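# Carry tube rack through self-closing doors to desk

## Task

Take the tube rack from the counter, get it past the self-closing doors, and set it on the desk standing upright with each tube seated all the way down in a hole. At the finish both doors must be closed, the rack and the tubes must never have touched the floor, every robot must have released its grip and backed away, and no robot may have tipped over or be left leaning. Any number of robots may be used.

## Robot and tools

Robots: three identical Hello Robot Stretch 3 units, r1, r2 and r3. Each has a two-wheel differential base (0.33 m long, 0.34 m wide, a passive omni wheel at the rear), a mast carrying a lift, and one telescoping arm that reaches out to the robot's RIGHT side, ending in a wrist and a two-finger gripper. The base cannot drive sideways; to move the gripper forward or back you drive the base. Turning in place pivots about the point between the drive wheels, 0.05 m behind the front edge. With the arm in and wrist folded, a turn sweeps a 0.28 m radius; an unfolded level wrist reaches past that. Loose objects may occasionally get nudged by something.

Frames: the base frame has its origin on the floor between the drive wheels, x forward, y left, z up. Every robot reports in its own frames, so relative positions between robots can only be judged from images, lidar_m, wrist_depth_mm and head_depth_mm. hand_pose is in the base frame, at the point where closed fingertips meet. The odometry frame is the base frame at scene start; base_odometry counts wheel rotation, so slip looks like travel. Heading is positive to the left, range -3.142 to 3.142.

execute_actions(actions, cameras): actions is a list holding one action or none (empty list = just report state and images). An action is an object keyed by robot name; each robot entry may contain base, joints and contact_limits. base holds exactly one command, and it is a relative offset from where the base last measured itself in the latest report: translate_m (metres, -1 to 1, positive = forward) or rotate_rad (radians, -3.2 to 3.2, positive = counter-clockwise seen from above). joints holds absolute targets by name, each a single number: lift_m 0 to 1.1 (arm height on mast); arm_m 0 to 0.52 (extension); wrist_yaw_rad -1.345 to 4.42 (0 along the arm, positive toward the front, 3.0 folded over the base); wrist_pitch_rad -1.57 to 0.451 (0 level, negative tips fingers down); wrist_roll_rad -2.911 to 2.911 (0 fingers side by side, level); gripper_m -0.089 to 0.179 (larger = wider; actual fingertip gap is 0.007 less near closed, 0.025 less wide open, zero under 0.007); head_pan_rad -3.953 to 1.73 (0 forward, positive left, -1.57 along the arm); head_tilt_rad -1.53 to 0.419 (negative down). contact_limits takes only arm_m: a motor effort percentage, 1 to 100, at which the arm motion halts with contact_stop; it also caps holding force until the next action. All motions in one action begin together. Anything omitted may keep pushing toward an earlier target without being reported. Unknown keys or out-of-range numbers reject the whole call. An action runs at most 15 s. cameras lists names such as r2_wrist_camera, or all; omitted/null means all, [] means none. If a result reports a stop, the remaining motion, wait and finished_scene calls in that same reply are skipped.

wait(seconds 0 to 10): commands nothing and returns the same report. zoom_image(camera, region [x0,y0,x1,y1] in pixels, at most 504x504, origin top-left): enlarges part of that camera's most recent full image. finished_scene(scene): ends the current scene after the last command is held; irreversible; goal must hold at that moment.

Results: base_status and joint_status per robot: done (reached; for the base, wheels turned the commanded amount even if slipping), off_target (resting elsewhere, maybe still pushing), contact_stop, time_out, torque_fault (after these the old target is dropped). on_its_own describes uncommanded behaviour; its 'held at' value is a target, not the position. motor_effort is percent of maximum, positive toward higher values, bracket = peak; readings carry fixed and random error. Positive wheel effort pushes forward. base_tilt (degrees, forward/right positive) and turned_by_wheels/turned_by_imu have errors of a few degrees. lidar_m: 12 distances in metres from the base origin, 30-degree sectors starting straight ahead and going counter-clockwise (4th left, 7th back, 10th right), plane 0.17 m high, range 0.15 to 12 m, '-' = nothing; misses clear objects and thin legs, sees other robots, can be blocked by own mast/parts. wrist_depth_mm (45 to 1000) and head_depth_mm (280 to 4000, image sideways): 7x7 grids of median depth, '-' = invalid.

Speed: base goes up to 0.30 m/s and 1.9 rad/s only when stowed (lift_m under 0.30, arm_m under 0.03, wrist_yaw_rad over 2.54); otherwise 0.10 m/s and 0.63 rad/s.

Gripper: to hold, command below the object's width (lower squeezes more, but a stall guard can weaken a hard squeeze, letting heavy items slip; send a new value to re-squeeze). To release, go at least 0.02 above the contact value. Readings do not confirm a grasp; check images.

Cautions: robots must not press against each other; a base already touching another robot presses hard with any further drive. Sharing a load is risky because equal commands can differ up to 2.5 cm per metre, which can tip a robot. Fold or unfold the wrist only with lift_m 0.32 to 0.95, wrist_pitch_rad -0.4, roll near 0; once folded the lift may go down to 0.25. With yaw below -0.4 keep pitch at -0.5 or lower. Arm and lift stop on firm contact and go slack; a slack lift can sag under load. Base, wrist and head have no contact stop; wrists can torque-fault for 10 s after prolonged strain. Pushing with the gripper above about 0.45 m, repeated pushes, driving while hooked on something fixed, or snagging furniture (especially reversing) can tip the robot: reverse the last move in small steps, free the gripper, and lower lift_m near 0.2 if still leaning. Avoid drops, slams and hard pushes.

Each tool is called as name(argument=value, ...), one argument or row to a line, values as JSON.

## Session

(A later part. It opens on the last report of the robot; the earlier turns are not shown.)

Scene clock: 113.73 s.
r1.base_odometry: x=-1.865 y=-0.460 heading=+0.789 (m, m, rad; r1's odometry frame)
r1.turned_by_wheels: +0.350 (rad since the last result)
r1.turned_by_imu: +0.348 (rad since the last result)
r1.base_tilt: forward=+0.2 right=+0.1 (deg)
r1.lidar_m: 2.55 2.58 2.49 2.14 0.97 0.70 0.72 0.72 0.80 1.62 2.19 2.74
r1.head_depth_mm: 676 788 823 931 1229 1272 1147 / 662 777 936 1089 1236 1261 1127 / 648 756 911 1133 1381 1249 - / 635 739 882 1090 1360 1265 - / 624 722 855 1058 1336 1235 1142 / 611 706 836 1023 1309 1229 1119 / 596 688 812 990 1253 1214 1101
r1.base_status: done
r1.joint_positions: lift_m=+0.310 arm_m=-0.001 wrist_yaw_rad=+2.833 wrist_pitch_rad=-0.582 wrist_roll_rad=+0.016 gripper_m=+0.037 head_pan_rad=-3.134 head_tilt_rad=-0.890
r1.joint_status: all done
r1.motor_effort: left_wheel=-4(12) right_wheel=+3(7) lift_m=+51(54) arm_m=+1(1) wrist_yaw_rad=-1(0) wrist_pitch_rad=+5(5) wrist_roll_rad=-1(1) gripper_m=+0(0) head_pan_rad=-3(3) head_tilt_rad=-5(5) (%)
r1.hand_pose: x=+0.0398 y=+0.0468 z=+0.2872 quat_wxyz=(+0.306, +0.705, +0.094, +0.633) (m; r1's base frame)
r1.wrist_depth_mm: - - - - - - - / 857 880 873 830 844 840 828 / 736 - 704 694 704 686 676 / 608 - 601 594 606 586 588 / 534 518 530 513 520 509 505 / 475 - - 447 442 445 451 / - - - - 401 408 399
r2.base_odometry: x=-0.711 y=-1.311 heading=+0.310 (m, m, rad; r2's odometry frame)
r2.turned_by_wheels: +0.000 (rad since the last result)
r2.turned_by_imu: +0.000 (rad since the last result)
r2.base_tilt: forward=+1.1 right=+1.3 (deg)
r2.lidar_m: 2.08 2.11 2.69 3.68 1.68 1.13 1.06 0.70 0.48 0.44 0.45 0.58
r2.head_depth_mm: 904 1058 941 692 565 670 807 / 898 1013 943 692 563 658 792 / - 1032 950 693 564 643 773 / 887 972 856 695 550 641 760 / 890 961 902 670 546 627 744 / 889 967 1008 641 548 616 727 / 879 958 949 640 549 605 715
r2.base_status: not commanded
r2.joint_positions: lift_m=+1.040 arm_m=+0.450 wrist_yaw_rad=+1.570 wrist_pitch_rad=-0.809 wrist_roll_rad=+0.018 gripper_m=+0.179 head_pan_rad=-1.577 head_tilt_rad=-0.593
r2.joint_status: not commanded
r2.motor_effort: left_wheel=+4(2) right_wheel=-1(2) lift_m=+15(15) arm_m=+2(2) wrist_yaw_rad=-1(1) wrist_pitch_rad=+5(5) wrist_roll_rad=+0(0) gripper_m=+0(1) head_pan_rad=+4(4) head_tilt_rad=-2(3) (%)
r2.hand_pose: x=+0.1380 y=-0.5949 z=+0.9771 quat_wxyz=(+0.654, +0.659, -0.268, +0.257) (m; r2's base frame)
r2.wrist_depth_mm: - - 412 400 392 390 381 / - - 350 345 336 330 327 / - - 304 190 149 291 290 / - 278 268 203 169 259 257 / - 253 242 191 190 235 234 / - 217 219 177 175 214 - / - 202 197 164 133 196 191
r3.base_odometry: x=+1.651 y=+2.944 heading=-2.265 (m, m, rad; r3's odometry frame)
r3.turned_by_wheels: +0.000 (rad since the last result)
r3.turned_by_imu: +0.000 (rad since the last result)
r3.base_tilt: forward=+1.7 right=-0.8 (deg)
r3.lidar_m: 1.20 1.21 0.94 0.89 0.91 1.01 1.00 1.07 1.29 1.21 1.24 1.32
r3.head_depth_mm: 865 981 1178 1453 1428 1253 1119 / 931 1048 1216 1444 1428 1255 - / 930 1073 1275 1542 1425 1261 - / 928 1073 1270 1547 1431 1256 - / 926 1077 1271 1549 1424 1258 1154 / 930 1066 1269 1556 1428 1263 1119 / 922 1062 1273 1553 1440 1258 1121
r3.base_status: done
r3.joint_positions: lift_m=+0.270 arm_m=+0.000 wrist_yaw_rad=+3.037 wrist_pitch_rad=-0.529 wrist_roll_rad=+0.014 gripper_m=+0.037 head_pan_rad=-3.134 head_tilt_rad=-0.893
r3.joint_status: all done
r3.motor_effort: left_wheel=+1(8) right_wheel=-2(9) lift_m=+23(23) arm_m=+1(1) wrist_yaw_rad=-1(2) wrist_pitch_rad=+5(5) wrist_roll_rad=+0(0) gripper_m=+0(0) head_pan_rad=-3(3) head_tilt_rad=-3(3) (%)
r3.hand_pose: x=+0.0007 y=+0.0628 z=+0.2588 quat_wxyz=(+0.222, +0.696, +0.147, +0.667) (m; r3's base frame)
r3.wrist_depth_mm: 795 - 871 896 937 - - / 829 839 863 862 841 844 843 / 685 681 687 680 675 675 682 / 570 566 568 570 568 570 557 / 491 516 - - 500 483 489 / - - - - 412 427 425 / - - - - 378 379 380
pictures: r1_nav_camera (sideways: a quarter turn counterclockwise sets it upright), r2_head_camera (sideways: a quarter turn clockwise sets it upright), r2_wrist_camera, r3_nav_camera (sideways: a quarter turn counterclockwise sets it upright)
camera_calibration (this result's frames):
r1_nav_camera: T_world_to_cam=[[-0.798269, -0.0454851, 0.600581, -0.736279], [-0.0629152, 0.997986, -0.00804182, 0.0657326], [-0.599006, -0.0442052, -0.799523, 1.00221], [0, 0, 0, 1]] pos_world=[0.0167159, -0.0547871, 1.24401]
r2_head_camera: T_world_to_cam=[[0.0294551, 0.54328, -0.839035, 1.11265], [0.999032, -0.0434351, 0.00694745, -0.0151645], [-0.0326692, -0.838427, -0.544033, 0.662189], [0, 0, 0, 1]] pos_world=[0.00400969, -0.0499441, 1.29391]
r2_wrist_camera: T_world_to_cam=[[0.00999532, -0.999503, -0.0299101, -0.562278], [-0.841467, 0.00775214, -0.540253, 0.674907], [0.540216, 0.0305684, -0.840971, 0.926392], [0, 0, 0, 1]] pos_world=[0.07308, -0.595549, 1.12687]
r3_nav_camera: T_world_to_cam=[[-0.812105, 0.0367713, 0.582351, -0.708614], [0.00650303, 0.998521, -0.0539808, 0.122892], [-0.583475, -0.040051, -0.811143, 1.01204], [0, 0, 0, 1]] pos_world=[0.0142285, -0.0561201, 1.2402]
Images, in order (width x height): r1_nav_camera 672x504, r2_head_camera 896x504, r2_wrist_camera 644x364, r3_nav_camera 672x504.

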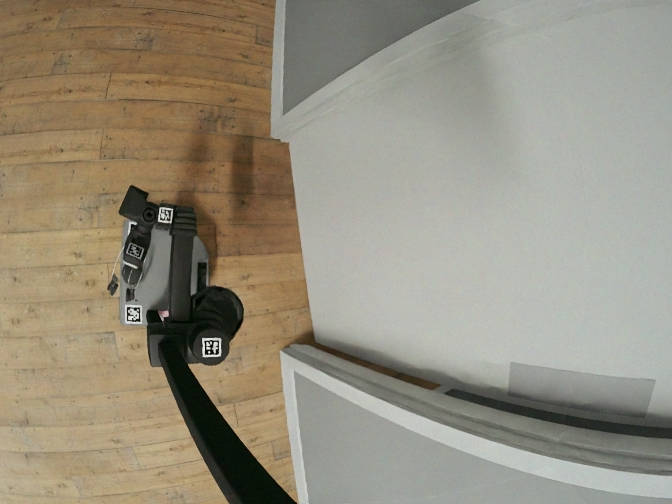

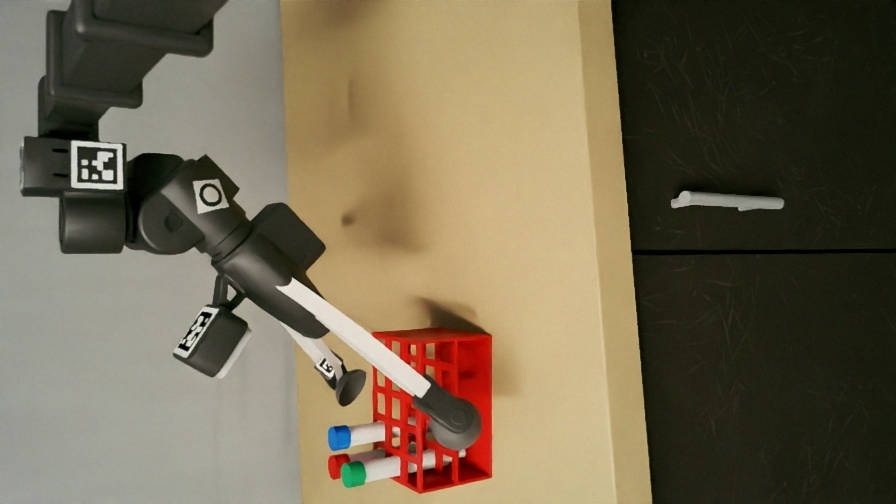

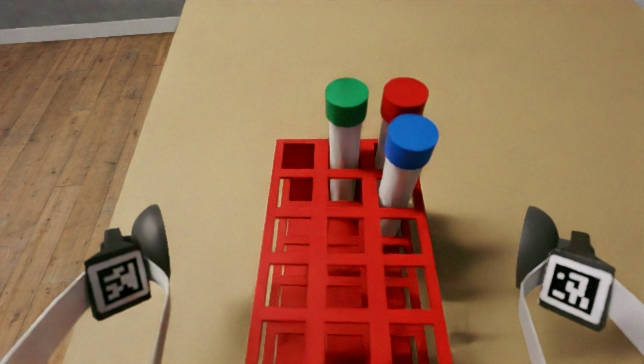

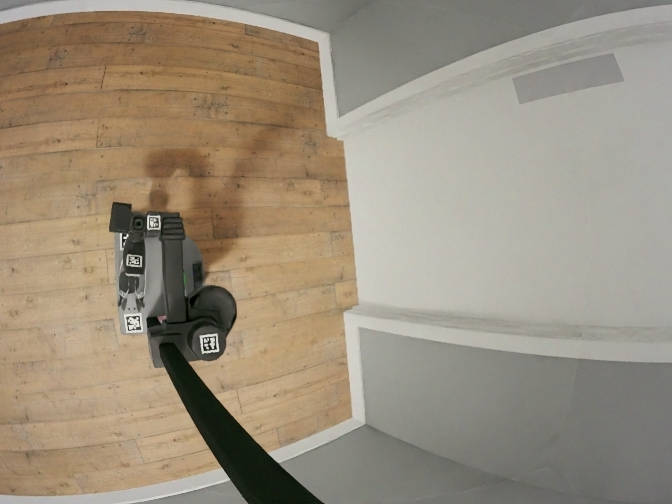

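execute_actions(
  actions=[
    {"r1":{"base":{"translate_m":-0.15}},"r2":{"base":{"translate_m":-0.02},"joints":{"lift_m":1.033}},"r3":{"base":{"rotate_rad":0.52}}},
  ],
  cameras=[],
)

execute_actions(
  actions=[
    {"r1":{"base":{"translate_m":-0.3}},"r2":{"joints":{"gripper_m":0.06}},"r3":{"base":{"translate_m":-0.66}}},
  ],
  cameras=[],
)

execute_actions(
  actions=[
    {"r1":{"base":{"translate_m":-0.35}},"r2":{"joints":{"gripper_m":0.05}},"r3":{"base":{"rotate_rad":-0.52},"joints":{"lift_m":0.31}}},
  ],
  cameras=["r1_nav_camera","r2_head_camera","r2_wrist_camera","r3_nav_camera"],
)

Scene clock: 122.97 s.
r1.base_odometry: x=-1.971 y=-0.566 heading=+0.789 (m, m, rad; r1's odometry frame)
r1.turned_by_wheels: +0.000 (rad since the last result)
r1.turned_by_imu: +0.001 (rad since the last result)
r1.base_tilt: forward=+0.2 right=+0.1 (deg)
r1.lidar_m: 2.70 2.73 2.55 2.13 0.73 0.56 0.52 0.52 0.66 1.21 2.21 2.77
r1.head_depth_mm: 455 529 640 762 905 1226 1142 / 450 525 631 782 988 1218 1127 / 447 519 621 769 1012 1248 - / 442 514 612 758 991 1240 - / 438 508 604 745 971 1214 1145 / 433 501 595 730 947 1200 1119 / 429 496 587 722 929 1176 1098
r1.base_status: done
r1.joint_positions: lift_m=+0.310 arm_m=-0.001 wrist_yaw_rad=+2.833 wrist_pitch_rad=-0.582 wrist_roll_rad=+0.016 gripper_m=+0.037 head_pan_rad=-3.134 head_tilt_rad=-0.890
r1.joint_status: not commanded
r1.motor_effort: left_wheel=-4(10) right_wheel=+3(3) lift_m=+51(51) arm_m=+1(1) wrist_yaw_rad=+0(0) wrist_pitch_rad=+6(6) wrist_roll_rad=-1(1) gripper_m=-1(1) head_pan_rad=-3(4) head_tilt_rad=-5(5) (%)
r1.hand_pose: x=+0.0398 y=+0.0468 z=+0.2872 quat_wxyz=(+0.306, +0.705, +0.094, +0.633) (m; r1's base frame)
r1.wrist_depth_mm: - - - - - - - / - 861 844 865 858 848 816 / 721 - 696 702 705 700 681 / 608 - 599 599 583 586 585 / 518 532 534 517 535 506 502 / 476 - - 449 453 450 446 / - - - - 401 410 405
r2.base_odometry: x=-0.730 y=-1.317 heading=+0.310 (m, m, rad; r2's odometry frame)
r2.turned_by_wheels: +0.000 (rad since the last result)
r2.turned_by_imu: +0.000 (rad since the last result)
r2.base_tilt: forward=+1.1 right=+1.4 (deg)
r2.lidar_m: 2.09 2.13 2.72 3.66 1.65 1.11 1.04 0.70 0.48 0.45 0.45 0.58
r2.head_depth_mm: 909 - 943 693 582 676 810 / 895 1019 944 691 564 662 794 / 887 1036 947 695 563 650 779 / 890 971 861 694 563 629 763 / 893 965 948 667 546 631 746 / 887 969 952 652 545 618 732 / 878 961 951 639 548 610 720
r2.base_status: done
r2.joint_positions: lift_m=+1.033 arm_m=+0.450 wrist_yaw_rad=+1.570 wrist_pitch_rad=-0.809 wrist_roll_rad=+0.018 gripper_m=+0.179 head_pan_rad=-1.577 head_tilt_rad=-0.593
r2.joint_status: all done
r2.motor_effort: left_wheel=+3(3) right_wheel=-1(8) lift_m=+15(15) arm_m=+3(3) wrist_yaw_rad=+0(1) wrist_pitch_rad=+5(5) wrist_roll_rad=+0(0) gripper_m=+0(1) head_pan_rad=+4(4) head_tilt_rad=-3(3) (%)
r2.hand_pose: x=+0.1380 y=-0.5949 z=+0.9701 quat_wxyz=(+0.654, +0.659, -0.268, +0.257) (m; r2's base frame)
r2.wrist_depth_mm: - - 401 392 382 376 372 / - - 338 319 152 321 318 / - - 293 187 179 284 281 / - 271 260 202 198 249 249 / - 242 232 185 217 226 228 / - 210 209 170 165 206 - / - 195 192 153 183 189 184
r3.base_odometry: x=+1.651 y=+2.944 heading=-1.746 (m, m, rad; r3's odometry frame)
r3.turned_by_wheels: +0.520 (rad since the last result)
r3.turned_by_imu: +0.514 (rad since the last result)
r3.base_tilt: forward=+1.7 right=-0.8 (deg)
r3.lidar_m: 1.29 0.94 0.89 0.91 1.01 1.00 1.07 1.28 1.21 1.24 1.34 1.27
r3.head_depth_mm: 916 1034 1192 1407 1422 1250 1117 / 961 1095 1269 1517 1421 1251 - / 1010 1163 1361 1582 1427 1256 - / 1043 1205 1422 1631 1423 1258 - / 1030 1211 1454 1621 1432 1256 1153 / 1103 1300 1578 1660 1435 1260 1127 / 1174 1403 1703 1656 1426 1264 1119
r3.base_status: done
r3.joint_positions: lift_m=+0.270 arm_m=+0.000 wrist_yaw_rad=+3.037 wrist_pitch_rad=-0.529 wrist_roll_rad=+0.014 gripper_m=+0.037 head_pan_rad=-3.134 head_tilt_rad=-0.893
r3.joint_status: not commanded
r3.motor_effort: left_wheel=-3(11) right_wheel=+6(14) lift_m=+23(23) arm_m=+1(0) wrist_yaw_rad=-1(1) wrist_pitch_rad=+5(5) wrist_roll_rad=+1(0) gripper_m=+0(0) head_pan_rad=-4(5) head_tilt_rad=-3(2) (%)
r3.hand_pose: x=+0.0007 y=+0.0628 z=+0.2588 quat_wxyz=(+0.222, +0.696, +0.147, +0.667) (m; r3's base frame)
r3.wrist_depth_mm: 862 - - 953 851 809 758 / 815 848 859 846 857 833 788 / 695 685 681 676 669 676 673 / 570 575 573 571 566 568 575 / 491 519 - - 497 486 482 / - - - - 414 424 425 / - - - - 381 381 378
pictures: none
No camera images: the call's "cameras" was empty. Leave "cameras" out to get every camera's image.

Scene clock: 126.93 s.
r1.base_odometry: x=-2.182 y=-0.779 heading=+0.789 (m, m, rad; r1's odometry frame)
r1.turned_by_wheels: +0.000 (rad since the last result)
r1.turned_by_imu: +0.003 (rad since the last result)
r1.base_tilt: forward=+0.2 right=+0.1 (deg)
r1.lidar_m: 2.99 3.03 2.70 1.09 0.37 0.31 0.27 0.28 0.33 0.61 2.24 2.82
r1.head_depth_mm: - 292 338 428 586 743 758 / - 289 329 414 557 857 988 / - - 320 398 532 782 - / - - 311 386 510 707 - / - - 304 374 489 703 - / - - 301 363 469 665 980 / - - 297 352 451 631 990
r1.base_status: translate_m off_target (by the wheels' count: -0.2998 of -0.3000)
r1.joint_positions: lift_m=+0.310 arm_m=-0.001 wrist_yaw_rad=+2.833 wrist_pitch_rad=-0.582 wrist_roll_rad=+0.016 gripper_m=+0.037 head_pan_rad=-3.134 head_tilt_rad=-0.894
r1.joint_status: not commanded
r1.on_its_own: right_wheel is at rest, and its effort (-19) is outside its rest range (-18 to +18)
r1.motor_effort: left_wheel=-18(77) right_wheel=-19(42) lift_m=+48(51) arm_m=+0(1) wrist_yaw_rad=+0(1) wrist_pitch_rad=+6(6) wrist_roll_rad=+0(1) gripper_m=-1(0) head_pan_rad=-3(4) head_tilt_rad=-2(5) (%)
r1.hand_pose: x=+0.0398 y=+0.0468 z=+0.2873 quat_wxyz=(+0.306, +0.705, +0.094, +0.633) (m; r1's base frame)
r1.wrist_depth_mm: - - - - - - - / - 878 875 851 857 861 824 / 344 - 689 702 702 686 681 / 381 - 594 599 578 576 566 / 439 465 533 517 519 503 503 / 467 - - 454 442 443 448 / - - - - 410 400 399
r2.base_odometry: x=-0.730 y=-1.317 heading=+0.310 (m, m, rad; r2's odometry frame)
r2.turned_by_wheels: +0.000 (rad since the last result)
r2.turned_by_imu: +0.000 (rad since the last result)
r2.base_tilt: forward=+1.1 right=+1.3 (deg)
r2.lidar_m: 2.09 2.13 2.73 3.68 1.64 1.11 1.04 0.70 0.48 0.45 0.45 0.58
r2.head_depth_mm: 903 - 945 690 581 673 809 / 899 1022 946 691 562 659 796 / 887 1039 945 694 564 649 776 / 893 969 856 695 562 627 759 / 893 968 951 669 547 629 747 / 886 974 947 641 547 618 732 / 877 965 952 634 547 611 719
r2.base_status: not commanded
r2.joint_positions: lift_m=+1.033 arm_m=+0.450 wrist_yaw_rad=+1.570 wrist_pitch_rad=-0.811 wrist_roll_rad=+0.018 gripper_m=+0.061 head_pan_rad=-1.577 head_tilt_rad=-0.593
r2.joint_status: all done
r2.motor_effort: left_wheel=+2(3) right_wheel=-1(1) lift_m=+15(15) arm_m=+3(3) wrist_yaw_rad=+0(1) wrist_pitch_rad=+6(6) wrist_roll_rad=+0(0) gripper_m=-13(98) head_pan_rad=+5(4) head_tilt_rad=-2(3) (%)
r2.hand_pose: x=+0.1376 y=-0.5949 z=+0.9698 quat_wxyz=(+0.655, +0.659, -0.268, +0.256) (m; r2's base frame)
r2.wrist_depth_mm: - - 393 390 380 368 369 / - - 338 313 171 322 318 / - 314 293 184 186 282 276 / - 267 259 198 198 251 248 / - 235 187 182 181 225 222 / - 214 189 169 168 208 204 / - 196 190 151 165 188 188
r3.base_odometry: x=+1.765 y=+3.594 heading=-1.746 (m, m, rad; r3's odometry frame)
r3.turned_by_wheels: +0.000 (rad since the last result)
r3.turned_by_imu: -0.003 (rad since the last result)
r3.base_tilt: forward=+1.7 right=-0.8 (deg)
r3.lidar_m: 1.80 1.25 1.18 0.68 0.48 0.45 0.46 0.48 0.92 0.94 1.23 1.83
r3.head_depth_mm: 378 429 495 584 711 911 1099 / 397 453 527 630 782 1029 - / 417 479 564 683 865 1149 - / 439 510 607 744 962 1216 - / 446 512 595 710 906 1215 1158 / 411 468 557 728 1034 1246 1121 / 410 502 634 836 1227 1260 1122
r3.base_status: done
r3.joint_positions: lift_m=+0.270 arm_m=+0.000 wrist_yaw_rad=+3.037 wrist_pitch_rad=-0.529 wrist_roll_rad=+0.014 gripper_m=+0.037 head_pan_rad=-3.134 head_tilt_rad=-0.893
r3.joint_status: not commanded
r3.motor_effort: left_wheel=-3(13) right_wheel=+5(8) lift_m=+23(23) arm_m=+1(1) wrist_yaw_rad=+0(1) wrist_pitch_rad=+5(5) wrist_roll_rad=+0(1) gripper_m=+0(0) head_pan_rad=-4(3) head_tilt_rad=-3(2) (%)
r3.hand_pose: x=+0.0007 y=+0.0628 z=+0.2588 quat_wxyz=(+0.222, +0.696, +0.147, +0.667) (m; r3's base frame)
r3.wrist_depth_mm: 423 - 696 985 - - 994 / 437 517 762 849 839 839 833 / 450 548 684 682 677 681 675 / 463 561 571 563 568 565 566 / 467 519 - - 496 485 480 / - - - - 417 424 428 / - - - - 379 376 378
pictures: none
No camera images: the call's "cameras" was empty. Leave "cameras" out to get every camera's image.

Scene clock: 131.40 s.
r1.base_odometry: x=-2.429 y=-1.027 heading=+0.789 (m, m, rad; r1's odometry frame)
r1.turned_by_wheels: +0.000 (rad since the last result)
r1.turned_by_imu: +0.001 (rad since the last result)
r1.base_tilt: forward=+0.1 right=+0.2 (deg)
r1.lidar_m: 3.33 3.38 0.30 0.30 0.89 1.11 0.28 0.25 0.25 0.30 0.57 2.88
r1.head_depth_mm: 1834 1871 1879 1698 1450 1267 1147 / 336 2140 2000 1668 1439 1258 1136 / 305 363 449 620 1396 1253 - / 288 325 392 498 675 980 - / - 300 351 431 556 790 - / - 287 316 380 474 631 852 / - - 294 339 413 527 704
r1.base_status: translate_m off_target (by the wheels' count: -0.3499 of -0.3500)
r1.joint_positions: lift_m=+0.310 arm_m=-0.001 wrist_yaw_rad=+2.833 wrist_pitch_rad=-0.582 wrist_roll_rad=+0.016 gripper_m=+0.037 head_pan_rad=-3.134 head_tilt_rad=-0.894
r1.joint_status: not commanded
r1.motor_effort: left_wheel=-16(33) right_wheel=-10(27) lift_m=+48(48) arm_m=+1(1) wrist_yaw_rad=+0(0) wrist_pitch_rad=+6(6) wrist_roll_rad=-1(1) gripper_m=+0(2) head_pan_rad=-3(4) head_tilt_rad=-3(3) (%)
r1.hand_pose: x=+0.0398 y=+0.0468 z=+0.2873 quat_wxyz=(+0.306, +0.705, +0.094, +0.633) (m; r1's base frame)
r1.wrist_depth_mm: - 784 735 331 - - - / - 847 785 372 844 830 846 / 733 - 674 431 682 693 681 / 604 - 588 494 578 587 575 / 530 510 536 515 531 505 508 / 476 - - 447 445 448 449 / - - - - 403 403 407
r2.base_odometry: x=-0.730 y=-1.317 heading=+0.310 (m, m, rad; r2's odometry frame)
r2.turned_by_wheels: +0.000 (rad since the last result)
r2.turned_by_imu: +0.000 (rad since the last result)
r2.base_tilt: forward=+1.2 right=+1.4 (deg)
r2.lidar_m: 2.09 2.13 2.73 3.67 1.64 1.11 1.04 0.70 0.48 0.45 0.45 0.58
r2.head_depth_mm: 908 - 946 691 581 673 809 / 899 1020 944 691 562 662 795 / 886 1031 950 693 564 653 780 / 891 969 861 694 564 626 763 / 893 966 948 670 546 629 748 / 893 973 949 637 548 621 731 / 877 961 953 639 548 611 719
r2.base_status: not commanded
r2.joint_positions: lift_m=+1.033 arm_m=+0.450 wrist_yaw_rad=+1.570 wrist_pitch_rad=-0.811 wrist_roll_rad=+0.018 gripper_m=+0.051 head_pan_rad=-1.577 head_tilt_rad=-0.593
r2.joint_status: all done
r2.motor_effort: left_wheel=+4(3) right_wheel=-1(1) lift_m=+15(15) arm_m=+3(3) wrist_yaw_rad=+0(0) wrist_pitch_rad=+6(6) wrist_roll_rad=+0(0) gripper_m=-15(66) head_pan_rad=+4(5) head_tilt_rad=-3(3) (%)
r2.hand_pose: x=+0.1375 y=-0.5949 z=+0.9697 quat_wxyz=(+0.655, +0.659, -0.268, +0.256) (m; r2's base frame)
r2.wrist_depth_mm: - - 393 388 379 374 369 / - - 336 313 305 321 317 / - 311 291 185 183 282 277 / - 269 259 199 199 249 246 / - 234 185 181 179 227 224 / - 216 188 168 165 208 205 / - 196 191 158 160 188 188
r3.base_odometry: x=+1.765 y=+3.594 heading=-2.265 (m, m, rad; r3's odometry frame)
r3.turned_by_wheels: -0.520 (rad since the last result)
r3.turned_by_imu: -0.512 (rad since the last result)
r3.base_tilt: forward=+1.7 right=-0.7 (deg)
r3.lidar_m: 1.47 1.41 1.25 1.18 0.68 0.48 0.45 0.46 0.48 0.92 0.94 1.23
r3.head_depth_mm: 385 447 531 653 846 1190 1120 / 385 445 528 651 842 1193 - / 384 445 527 649 841 1162 - / 383 443 525 647 839 1195 - / 382 443 525 643 832 1185 1157 / 382 442 523 640 831 1170 1127 / 380 440 522 639 826 1000 1120
r3.base_status: done
r3.joint_positions: lift_m=+0.310 arm_m=+0.000 wrist_yaw_rad=+3.037 wrist_pitch_rad=-0.529 wrist_roll_rad=+0.014 gripper_m=+0.037 head_pan_rad=-3.134 head_tilt_rad=-0.893
r3.joint_status: all done
r3.motor_effort: left_wheel=+4(12) right_wheel=-3(11) lift_m=+28(29) arm_m=+1(1) wrist_yaw_rad=+0(1) wrist_pitch_rad=+5(5) wrist_roll_rad=+0(0) gripper_m=+0(0) head_pan_rad=-4(3) head_tilt_rad=-2(2) (%)
r3.hand_pose: x=+0.0007 y=+0.0627 z=+0.2985 quat_wxyz=(+0.222, +0.696, +0.147, +0.667) (m; r3's base frame)
r3.wrist_depth_mm: 594 - - - - - - / 586 781 943 950 931 935 936 / 626 729 755 764 751 745 744 / 611 631 628 634 629 620 626 / 539 537 - 562 548 534 529 / 487 - - - 456 467 471 / - - - - 418 418 419
pictures: r1_nav_camera (sideways: a quarter turn counterclockwise sets it upright), r2_head_camera (sideways: a quarter turn clockwise sets it upright), r2_wrist_camera, r3_nav_camera (sideways: a quarter turn counterclockwise sets it upright)
camera_calibration (this result's frames):
r1_nav_camera: T_world_to_cam=[[-0.800724, -0.0448996, 0.597348, -0.732051], [-0.0621282, 0.998034, -0.0082636, 0.0660165], [-0.595803, -0.043729, -0.80194, 1.00533], [0, 0, 0, 1]] pos_world=[0.0169084, -0.0547934, 1.24405]
r2_head_camera: T_world_to_cam=[[0.029455, 0.54328, -0.839035, 1.11265], [0.999032, -0.043435, 0.00694744, -0.0151645], [-0.0326691, -0.838427, -0.544033, 0.662189], [0, 0, 0, 1]] pos_world=[0.0040097, -0.0499441, 1.29391]
r2_wrist_camera: T_world_to_cam=[[0.00992204, -0.999503, -0.0299353, -0.562462], [-0.8428, 0.00775192, -0.538172, 0.668655], [0.538136, 0.0305693, -0.842303, 0.922021], [0, 0, 0, 1]] pos_world=[0.0729503, -0.595551, 1.11963]
r3_nav_camera: T_world_to_cam=[[-0.812105, 0.0367711, 0.582351, -0.708614], [0.00650279, 0.998521, -0.0539808, 0.122892], [-0.583474, -0.0400512, -0.811143, 1.01204], [0, 0, 0, 1]] pos_world=[0.0142286, -0.0561201, 1.2402]
Images, in order (width x height): r1_nav_camera 672x504, r2_head_camera 896x504, r2_wrist_camera 644x364, r3_nav_camera 672x504.

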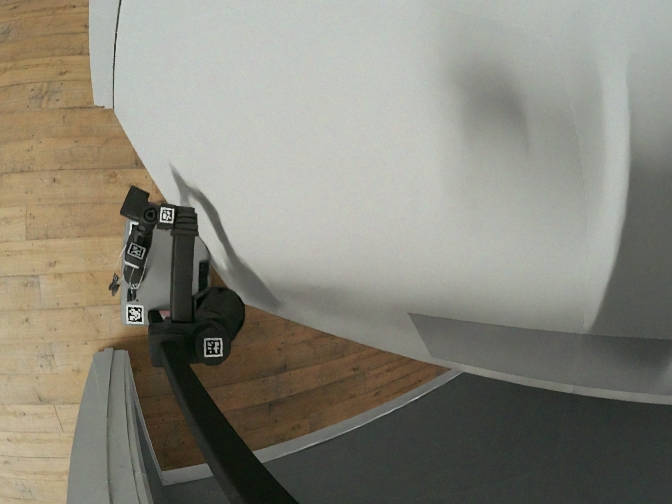

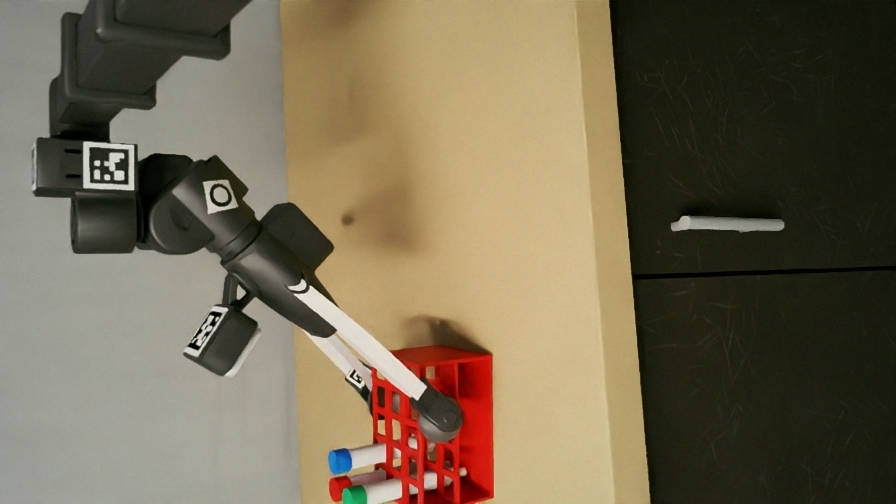

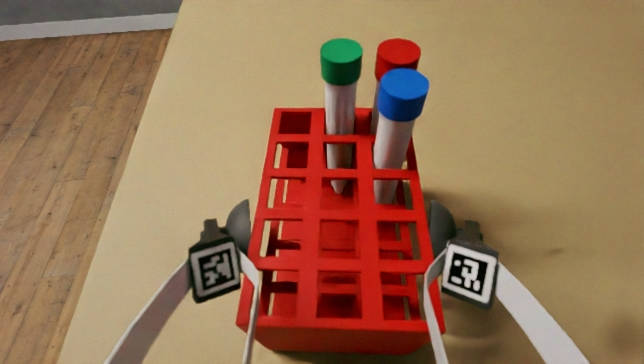

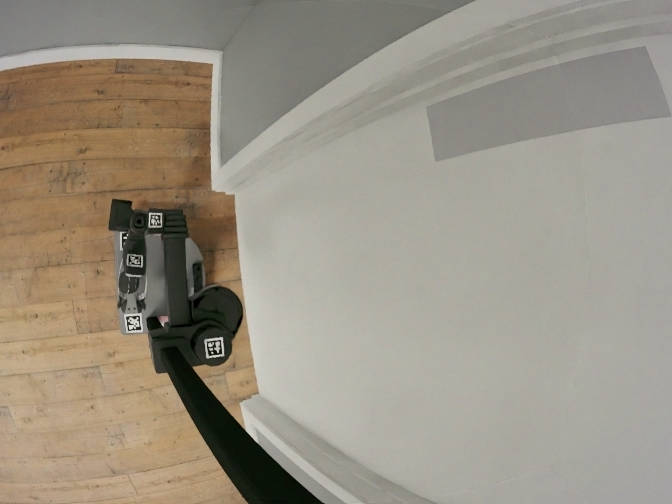

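execute_actions(
  actions=[
    {"r1":{"base":{"translate_m":-0.3}},"r2":{"joints":{"lift_m":1.07}},"r3":{"base":{"translate_m":-0.3}}},
  ],
  cameras=["r2_head_camera","r2_wrist_camera"],
)

execute_actions(
  actions=[
    {"r1":{"base":{"translate_m":-0.25}},"r3":{"base":{"translate_m":-0.3}}},
  ],
  cameras=["r2_wrist_camera","r3_nav_camera"],
)

Scene clock: 140.50 s.
r1.base_odometry: x=-2.640 y=-1.240 heading=+0.789 (m, m, rad; r1's odometry frame)
r1.turned_by_wheels: +0.000 (rad since the last result)
r1.turned_by_imu: +0.002 (rad since the last result)
r1.base_tilt: forward=+0.2 right=+0.1 (deg)
r1.lidar_m: 3.62 0.44 0.46 0.84 0.85 1.07 1.83 0.24 0.23 0.25 0.35 2.92
r1.head_depth_mm: 1665 1795 1828 1664 1453 1268 1146 / 1683 1954 2008 1669 1438 1264 1137 / 1649 1917 1993 1658 1419 1249 - / 1678 1962 1992 1649 1413 1261 - / 1743 2018 1943 1640 1404 1238 - / 1699 1949 1904 1578 554 679 853 / 1747 1918 317 364 431 524 656
r1.base_status: done
r1.joint_positions: lift_m=+0.310 arm_m=-0.001 wrist_yaw_rad=+2.833 wrist_pitch_rad=-0.582 wrist_roll_rad=+0.016 gripper_m=+0.037 head_pan_rad=-3.134 head_tilt_rad=-0.894
r1.joint_status: not commanded
r1.motor_effort: left_wheel=-12(24) right_wheel=-3(16) lift_m=+48(48) arm_m=+1(0) wrist_yaw_rad=+0(0) wrist_pitch_rad=+6(6) wrist_roll_rad=-1(1) gripper_m=+0(0) head_pan_rad=-3(4) head_tilt_rad=-3(2) (%)
r1.hand_pose: x=+0.0398 y=+0.0468 z=+0.2873 quat_wxyz=(+0.306, +0.705, +0.094, +0.633) (m; r1's base frame)
r1.wrist_depth_mm: - 749 829 860 589 416 922 / - 812 837 855 640 464 802 / 732 - 707 701 653 510 670 / 604 - 622 586 582 574 579 / 531 529 533 510 521 507 504 / 465 - - 450 451 450 448 / - - - - 407 401 400
r2.base_odometry: x=-0.730 y=-1.317 heading=+0.310 (m, m, rad; r2's odometry frame)
r2.turned_by_wheels: +0.000 (rad since the last result)
r2.turned_by_imu: +0.000 (rad since the last result)
r2.base_tilt: forward=+1.1 right=+1.3 (deg)
r2.lidar_m: 2.09 2.13 2.73 3.66 1.62 1.11 1.04 0.70 0.48 0.45 0.45 0.58
r2.head_depth_mm: - 1033 947 693 581 674 810 / 942 1014 943 690 563 660 796 / - 1017 951 693 563 651 777 / 898 - 898 694 563 628 761 / 894 993 907 668 547 631 747 / 886 977 1006 644 547 620 734 / 882 962 901 623 547 610 720
r2.base_status: not commanded
r2.joint_positions: lift_m=+1.069 arm_m=+0.450 wrist_yaw_rad=+1.570 wrist_pitch_rad=-0.815 wrist_roll_rad=+0.018 gripper_m=+0.051 head_pan_rad=-1.577 head_tilt_rad=-0.593
r2.joint_status: all done
r2.motor_effort: left_wheel=+2(3) right_wheel=-1(1) lift_m=+33(35) arm_m=+3(2) wrist_yaw_rad=-1(1) wrist_pitch_rad=+8(9) wrist_roll_rad=+0(0) gripper_m=-16(16) head_pan_rad=+4(4) head_tilt_rad=-3(2) (%)
r2.hand_pose: x=+0.1367 y=-0.5949 z=+1.0051 quat_wxyz=(+0.655, +0.659, -0.266, +0.255) (m; r2's base frame)
r2.wrist_depth_mm: - - 456 444 445 439 426 / - - 394 370 355 372 365 / - - 347 198 316 329 325 / - - 303 204 209 294 290 / - 287 269 179 153 266 260 / - 256 171 164 162 244 240 / - 229 222 132 137 222 219
r3.base_odometry: x=+1.957 y=+3.824 heading=-2.266 (m, m, rad; r3's odometry frame)
r3.turned_by_wheels: +0.000 (rad since the last result)
r3.turned_by_imu: +0.001 (rad since the last result)
r3.base_tilt: forward=+1.7 right=-0.7 (deg)
r3.lidar_m: 1.48 1.77 1.23 0.55 0.34 0.28 0.28 0.30 0.34 0.34 0.96 1.26
r3.head_depth_mm: - - 295 343 434 587 880 / - - 299 355 452 623 - / - - 303 368 473 644 - / - - 311 381 496 707 - / - 285 321 397 521 762 1125 / - 290 330 412 550 820 1122 / - 294 342 430 580 934 1120
r3.base_status: translate_m off_target (by the wheels' count: -0.2998 of -0.3000)
r3.joint_positions: lift_m=+0.310 arm_m=+0.000 wrist_yaw_rad=+3.036 wrist_pitch_rad=-0.529 wrist_roll_rad=+0.014 gripper_m=+0.037 head_pan_rad=-3.134 head_tilt_rad=-0.894
r3.joint_status: not commanded
r3.on_its_own: left_wheel is at rest, and its effort (-27) is outside its rest range (-18 to +18); right_wheel is at rest, and its effort (-21) is outside its rest range (-18 to +18)
r3.motor_effort: left_wheel=-27(35) right_wheel=-21(62) lift_m=+27(28) arm_m=+1(0) wrist_yaw_rad=+1(2) wrist_pitch_rad=+5(5) wrist_roll_rad=+0(0) gripper_m=+0(0) head_pan_rad=-4(4) head_tilt_rad=-2(3) (%)
r3.hand_pose: x=+0.0009 y=+0.0627 z=+0.2986 quat_wxyz=(+0.222, +0.696, +0.147, +0.667) (m; r3's base frame)
r3.wrist_depth_mm: 319 - - - - - - / 321 404 864 953 932 923 928 / 321 433 726 745 739 741 751 / 324 460 620 631 624 623 629 / 324 464 - 559 554 537 540 / 319 - - - 459 470 471 / - - - - 421 421 419
pictures: r2_head_camera (sideways: a quarter turn clockwise sets it upright), r2_wrist_camera
camera_calibration (this result's frames):
r2_head_camera: T_world_to_cam=[[0.0294551, 0.54328, -0.839035, 1.11265], [0.999032, -0.0434352, 0.00694745, -0.0151645], [-0.0326693, -0.838427, -0.544033, 0.662189], [0, 0, 0, 1]] pos_world=[0.00400969, -0.0499441, 1.29391]
r2_wrist_camera: T_world_to_cam=[[0.00980243, -0.999503, -0.0299764, -0.561337], [-0.844926, 0.00775369, -0.534827, 0.683946], [0.534793, 0.0305704, -0.84443, 0.954846], [0, 0, 0, 1]] pos_world=[0.0727412, -0.595551, 1.15527]
Images, in order (width x height): r2_head_camera 896x504, r2_wrist_camera 644x364.

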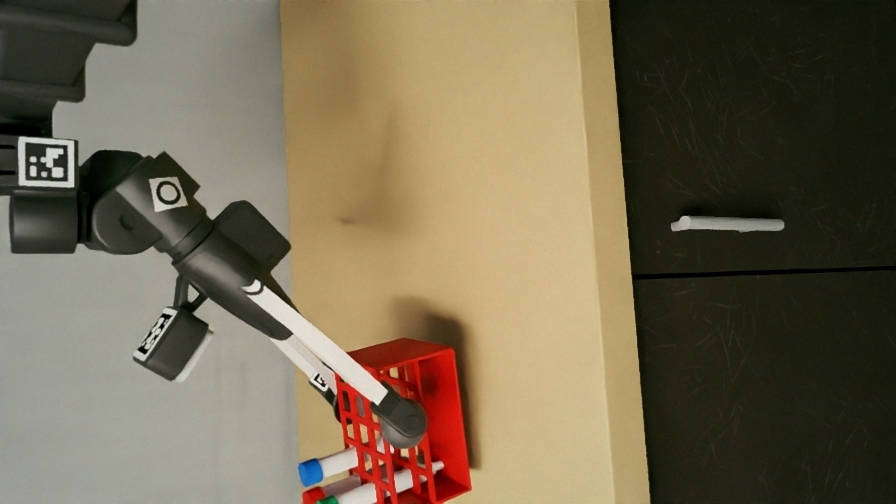

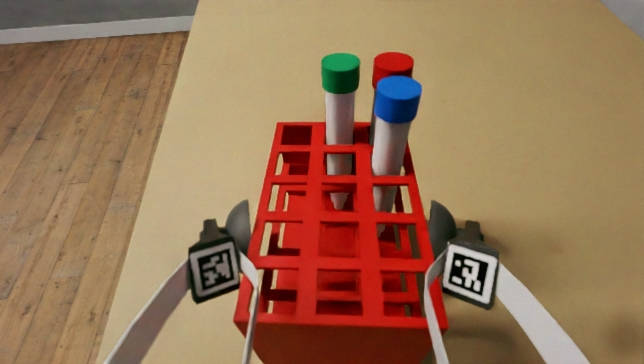

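Scene clock: 144.43 s.
r1.base_odometry: x=-2.816 y=-1.417 heading=+0.788 (m, m, rad; r1's odometry frame)
r1.turned_by_wheels: +0.000 (rad since the last result)
r1.turned_by_imu: +0.001 (rad since the last result)
r1.base_tilt: forward=+0.2 right=+0.1 (deg)
r1.lidar_m: 3.88 0.65 0.79 0.81 0.82 1.03 1.61 1.74 0.20 0.20 0.26 0.62
r1.head_depth_mm: 1472 1658 1765 1640 1453 1264 1143 / 1457 1695 1916 1671 1435 1257 1135 / 1436 1684 1899 1662 1423 1251 - / 1456 1688 1906 1647 1416 1263 - / 1607 1867 1939 1632 1412 1235 - / 1696 1958 1943 1618 1399 1233 1123 / 1910 1999 1914 1596 1380 1218 1098
r1.base_status: done
r1.joint_positions: lift_m=+0.310 arm_m=-0.001 wrist_yaw_rad=+2.833 wrist_pitch_rad=-0.582 wrist_roll_rad=+0.016 gripper_m=+0.037 head_pan_rad=-3.134 head_tilt_rad=-0.894
r1.joint_status: not commanded
r1.motor_effort: left_wheel=-7(19) right_wheel=+3(5) lift_m=+48(48) arm_m=+1(0) wrist_yaw_rad=-1(0) wrist_pitch_rad=+6(6) wrist_roll_rad=-1(0) gripper_m=+0(1) head_pan_rad=-3(4) head_tilt_rad=-3(2) (%)
r1.hand_pose: x=+0.0398 y=+0.0468 z=+0.2873 quat_wxyz=(+0.306, +0.705, +0.094, +0.633) (m; r1's base frame)
r1.wrist_depth_mm: - 737 799 855 908 694 549 / - 795 824 848 849 720 539 / 746 - 708 679 702 692 602 / 614 - 594 586 586 597 576 / 520 518 536 503 535 511 500 / 471 - - 454 443 450 442 / - - - - 402 397 397
r2.base_odometry: x=-0.730 y=-1.317 heading=+0.310 (m, m, rad; r2's odometry frame)
r2.turned_by_wheels: +0.000 (rad since the last result)
r2.turned_by_imu: +0.000 (rad since the last result)
r2.base_tilt: forward=+1.0 right=+1.3 (deg)
r2.lidar_m: 2.09 2.12 2.73 3.67 1.59 1.11 1.04 0.70 0.48 0.45 0.45 0.58
r2.head_depth_mm: - 1025 942 693 581 675 808 / 941 1015 947 693 563 660 791 / - 1019 948 694 563 650 777 / 900 - 902 692 562 626 761 / 899 992 899 668 548 630 747 / 883 968 1002 644 547 619 731 / 875 962 906 622 548 609 717
r2.base_status: not commanded
r2.joint_positions: lift_m=+1.069 arm_m=+0.450 wrist_yaw_rad=+1.570 wrist_pitch_rad=-0.815 wrist_roll_rad=+0.018 gripper_m=+0.051 head_pan_rad=-1.577 head_tilt_rad=-0.593
r2.joint_status: not commanded
r2.motor_effort: left_wheel=+4(2) right_wheel=-2(1) lift_m=+33(34) arm_m=+1(2) wrist_yaw_rad=+0(1) wrist_pitch_rad=+8(9) wrist_roll_rad=+0(0) gripper_m=-16(15) head_pan_rad=+4(5) head_tilt_rad=-3(3) (%)
r2.hand_pose: x=+0.1367 y=-0.5949 z=+1.0051 quat_wxyz=(+0.655, +0.659, -0.266, +0.255) (m; r2's base frame)
r2.wrist_depth_mm: - - 459 453 442 432 425 / - - 390 374 361 373 367 / - - 343 197 315 329 324 / - - 303 204 210 292 292 / - 286 270 180 154 262 261 / - 256 170 164 162 245 239 / - 230 224 132 137 221 220
r3.base_odometry: x=+2.149 y=+4.054 heading=-2.266 (m, m, rad; r3's odometry frame)
r3.turned_by_wheels: +0.000 (rad since the last result)
r3.turned_by_imu: +0.000 (rad since the last result)
r3.base_tilt: forward=+1.7 right=-0.8 (deg)
r3.lidar_m: 1.70 1.74 0.54 0.31 0.26 0.25 0.28 0.46 2.13 0.59 0.37 1.29
r3.head_depth_mm: - - 292 331 392 481 622 / - 285 316 371 450 572 - / - 303 352 423 529 690 - / 295 336 400 493 641 922 - / 321 376 457 586 812 1217 1156 / 356 430 564 1611 1427 1260 1123 / 2565 2424 1976 1669 1423 1250 1120
r3.base_status: done
r3.joint_positions: lift_m=+0.310 arm_m=+0.000 wrist_yaw_rad=+3.036 wrist_pitch_rad=-0.529 wrist_roll_rad=+0.014 gripper_m=+0.037 head_pan_rad=-3.134 head_tilt_rad=-0.894
r3.joint_status: not commanded
r3.on_its_own: right_wheel is at rest, and its effort (-21) is outside its rest range (-18 to +18)
r3.motor_effort: left_wheel=-12(39) right_wheel=-21(36) lift_m=+27(27) arm_m=+1(0) wrist_yaw_rad=+0(0) wrist_pitch_rad=+5(5) wrist_roll_rad=+0(0) gripper_m=+0(0) head_pan_rad=-4(2) head_tilt_rad=-2(3) (%)
r3.hand_pose: x=+0.0009 y=+0.0627 z=+0.2986 quat_wxyz=(+0.222, +0.696, +0.147, +0.667) (m; r3's base frame)
r3.wrist_depth_mm: 221 - 351 465 - - - / 233 262 390 519 889 938 942 / 244 284 432 581 716 749 745 / 259 313 484 609 626 629 622 / 274 336 - 557 554 539 533 / 284 - - - 459 470 468 / - - - - 418 419 415
pictures: r2_wrist_camera, r3_nav_camera (sideways: a quarter turn counterclockwise sets it upright)
camera_calibration (this result's frames):
r2_wrist_camera: T_world_to_cam=[[0.00980243, -0.999503, -0.0299764, -0.561337], [-0.844926, 0.00775368, -0.534827, 0.683946], [0.534793, 0.0305704, -0.84443, 0.954846], [0, 0, 0, 1]] pos_world=[0.0727412, -0.595551, 1.15527]
r3_nav_camera: T_world_to_cam=[[-0.812963, 0.0370729, 0.581134, -0.707024], [0.0069624, 0.998519, -0.0539597, 0.122861], [-0.582274, -0.0398211, -0.812017, 1.01316], [0, 0, 0, 1]] pos_world=[0.0142997, -0.0561225, 1.24021]
Images, in order (width x height): r2_wrist_camera 644x364, r3_nav_camera 672x504.

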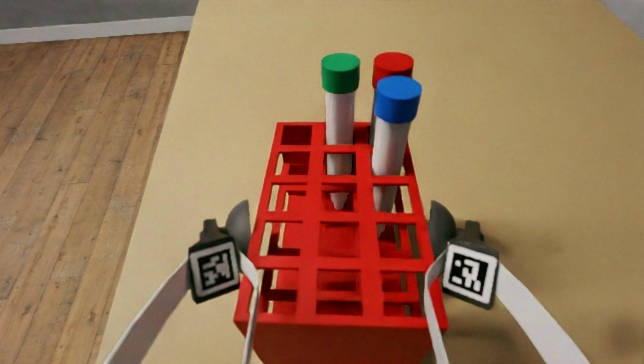

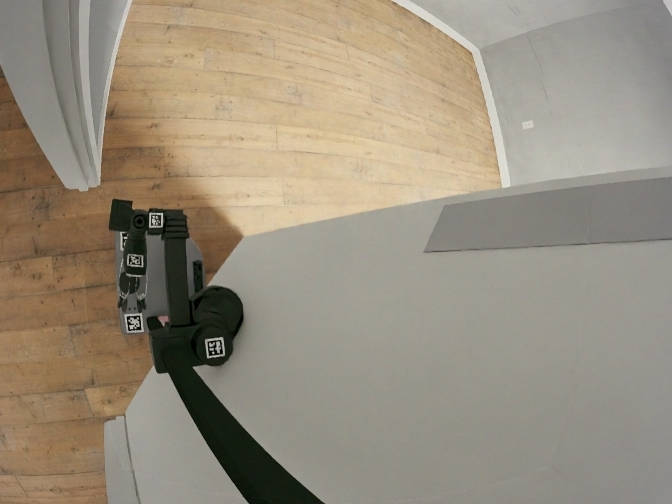

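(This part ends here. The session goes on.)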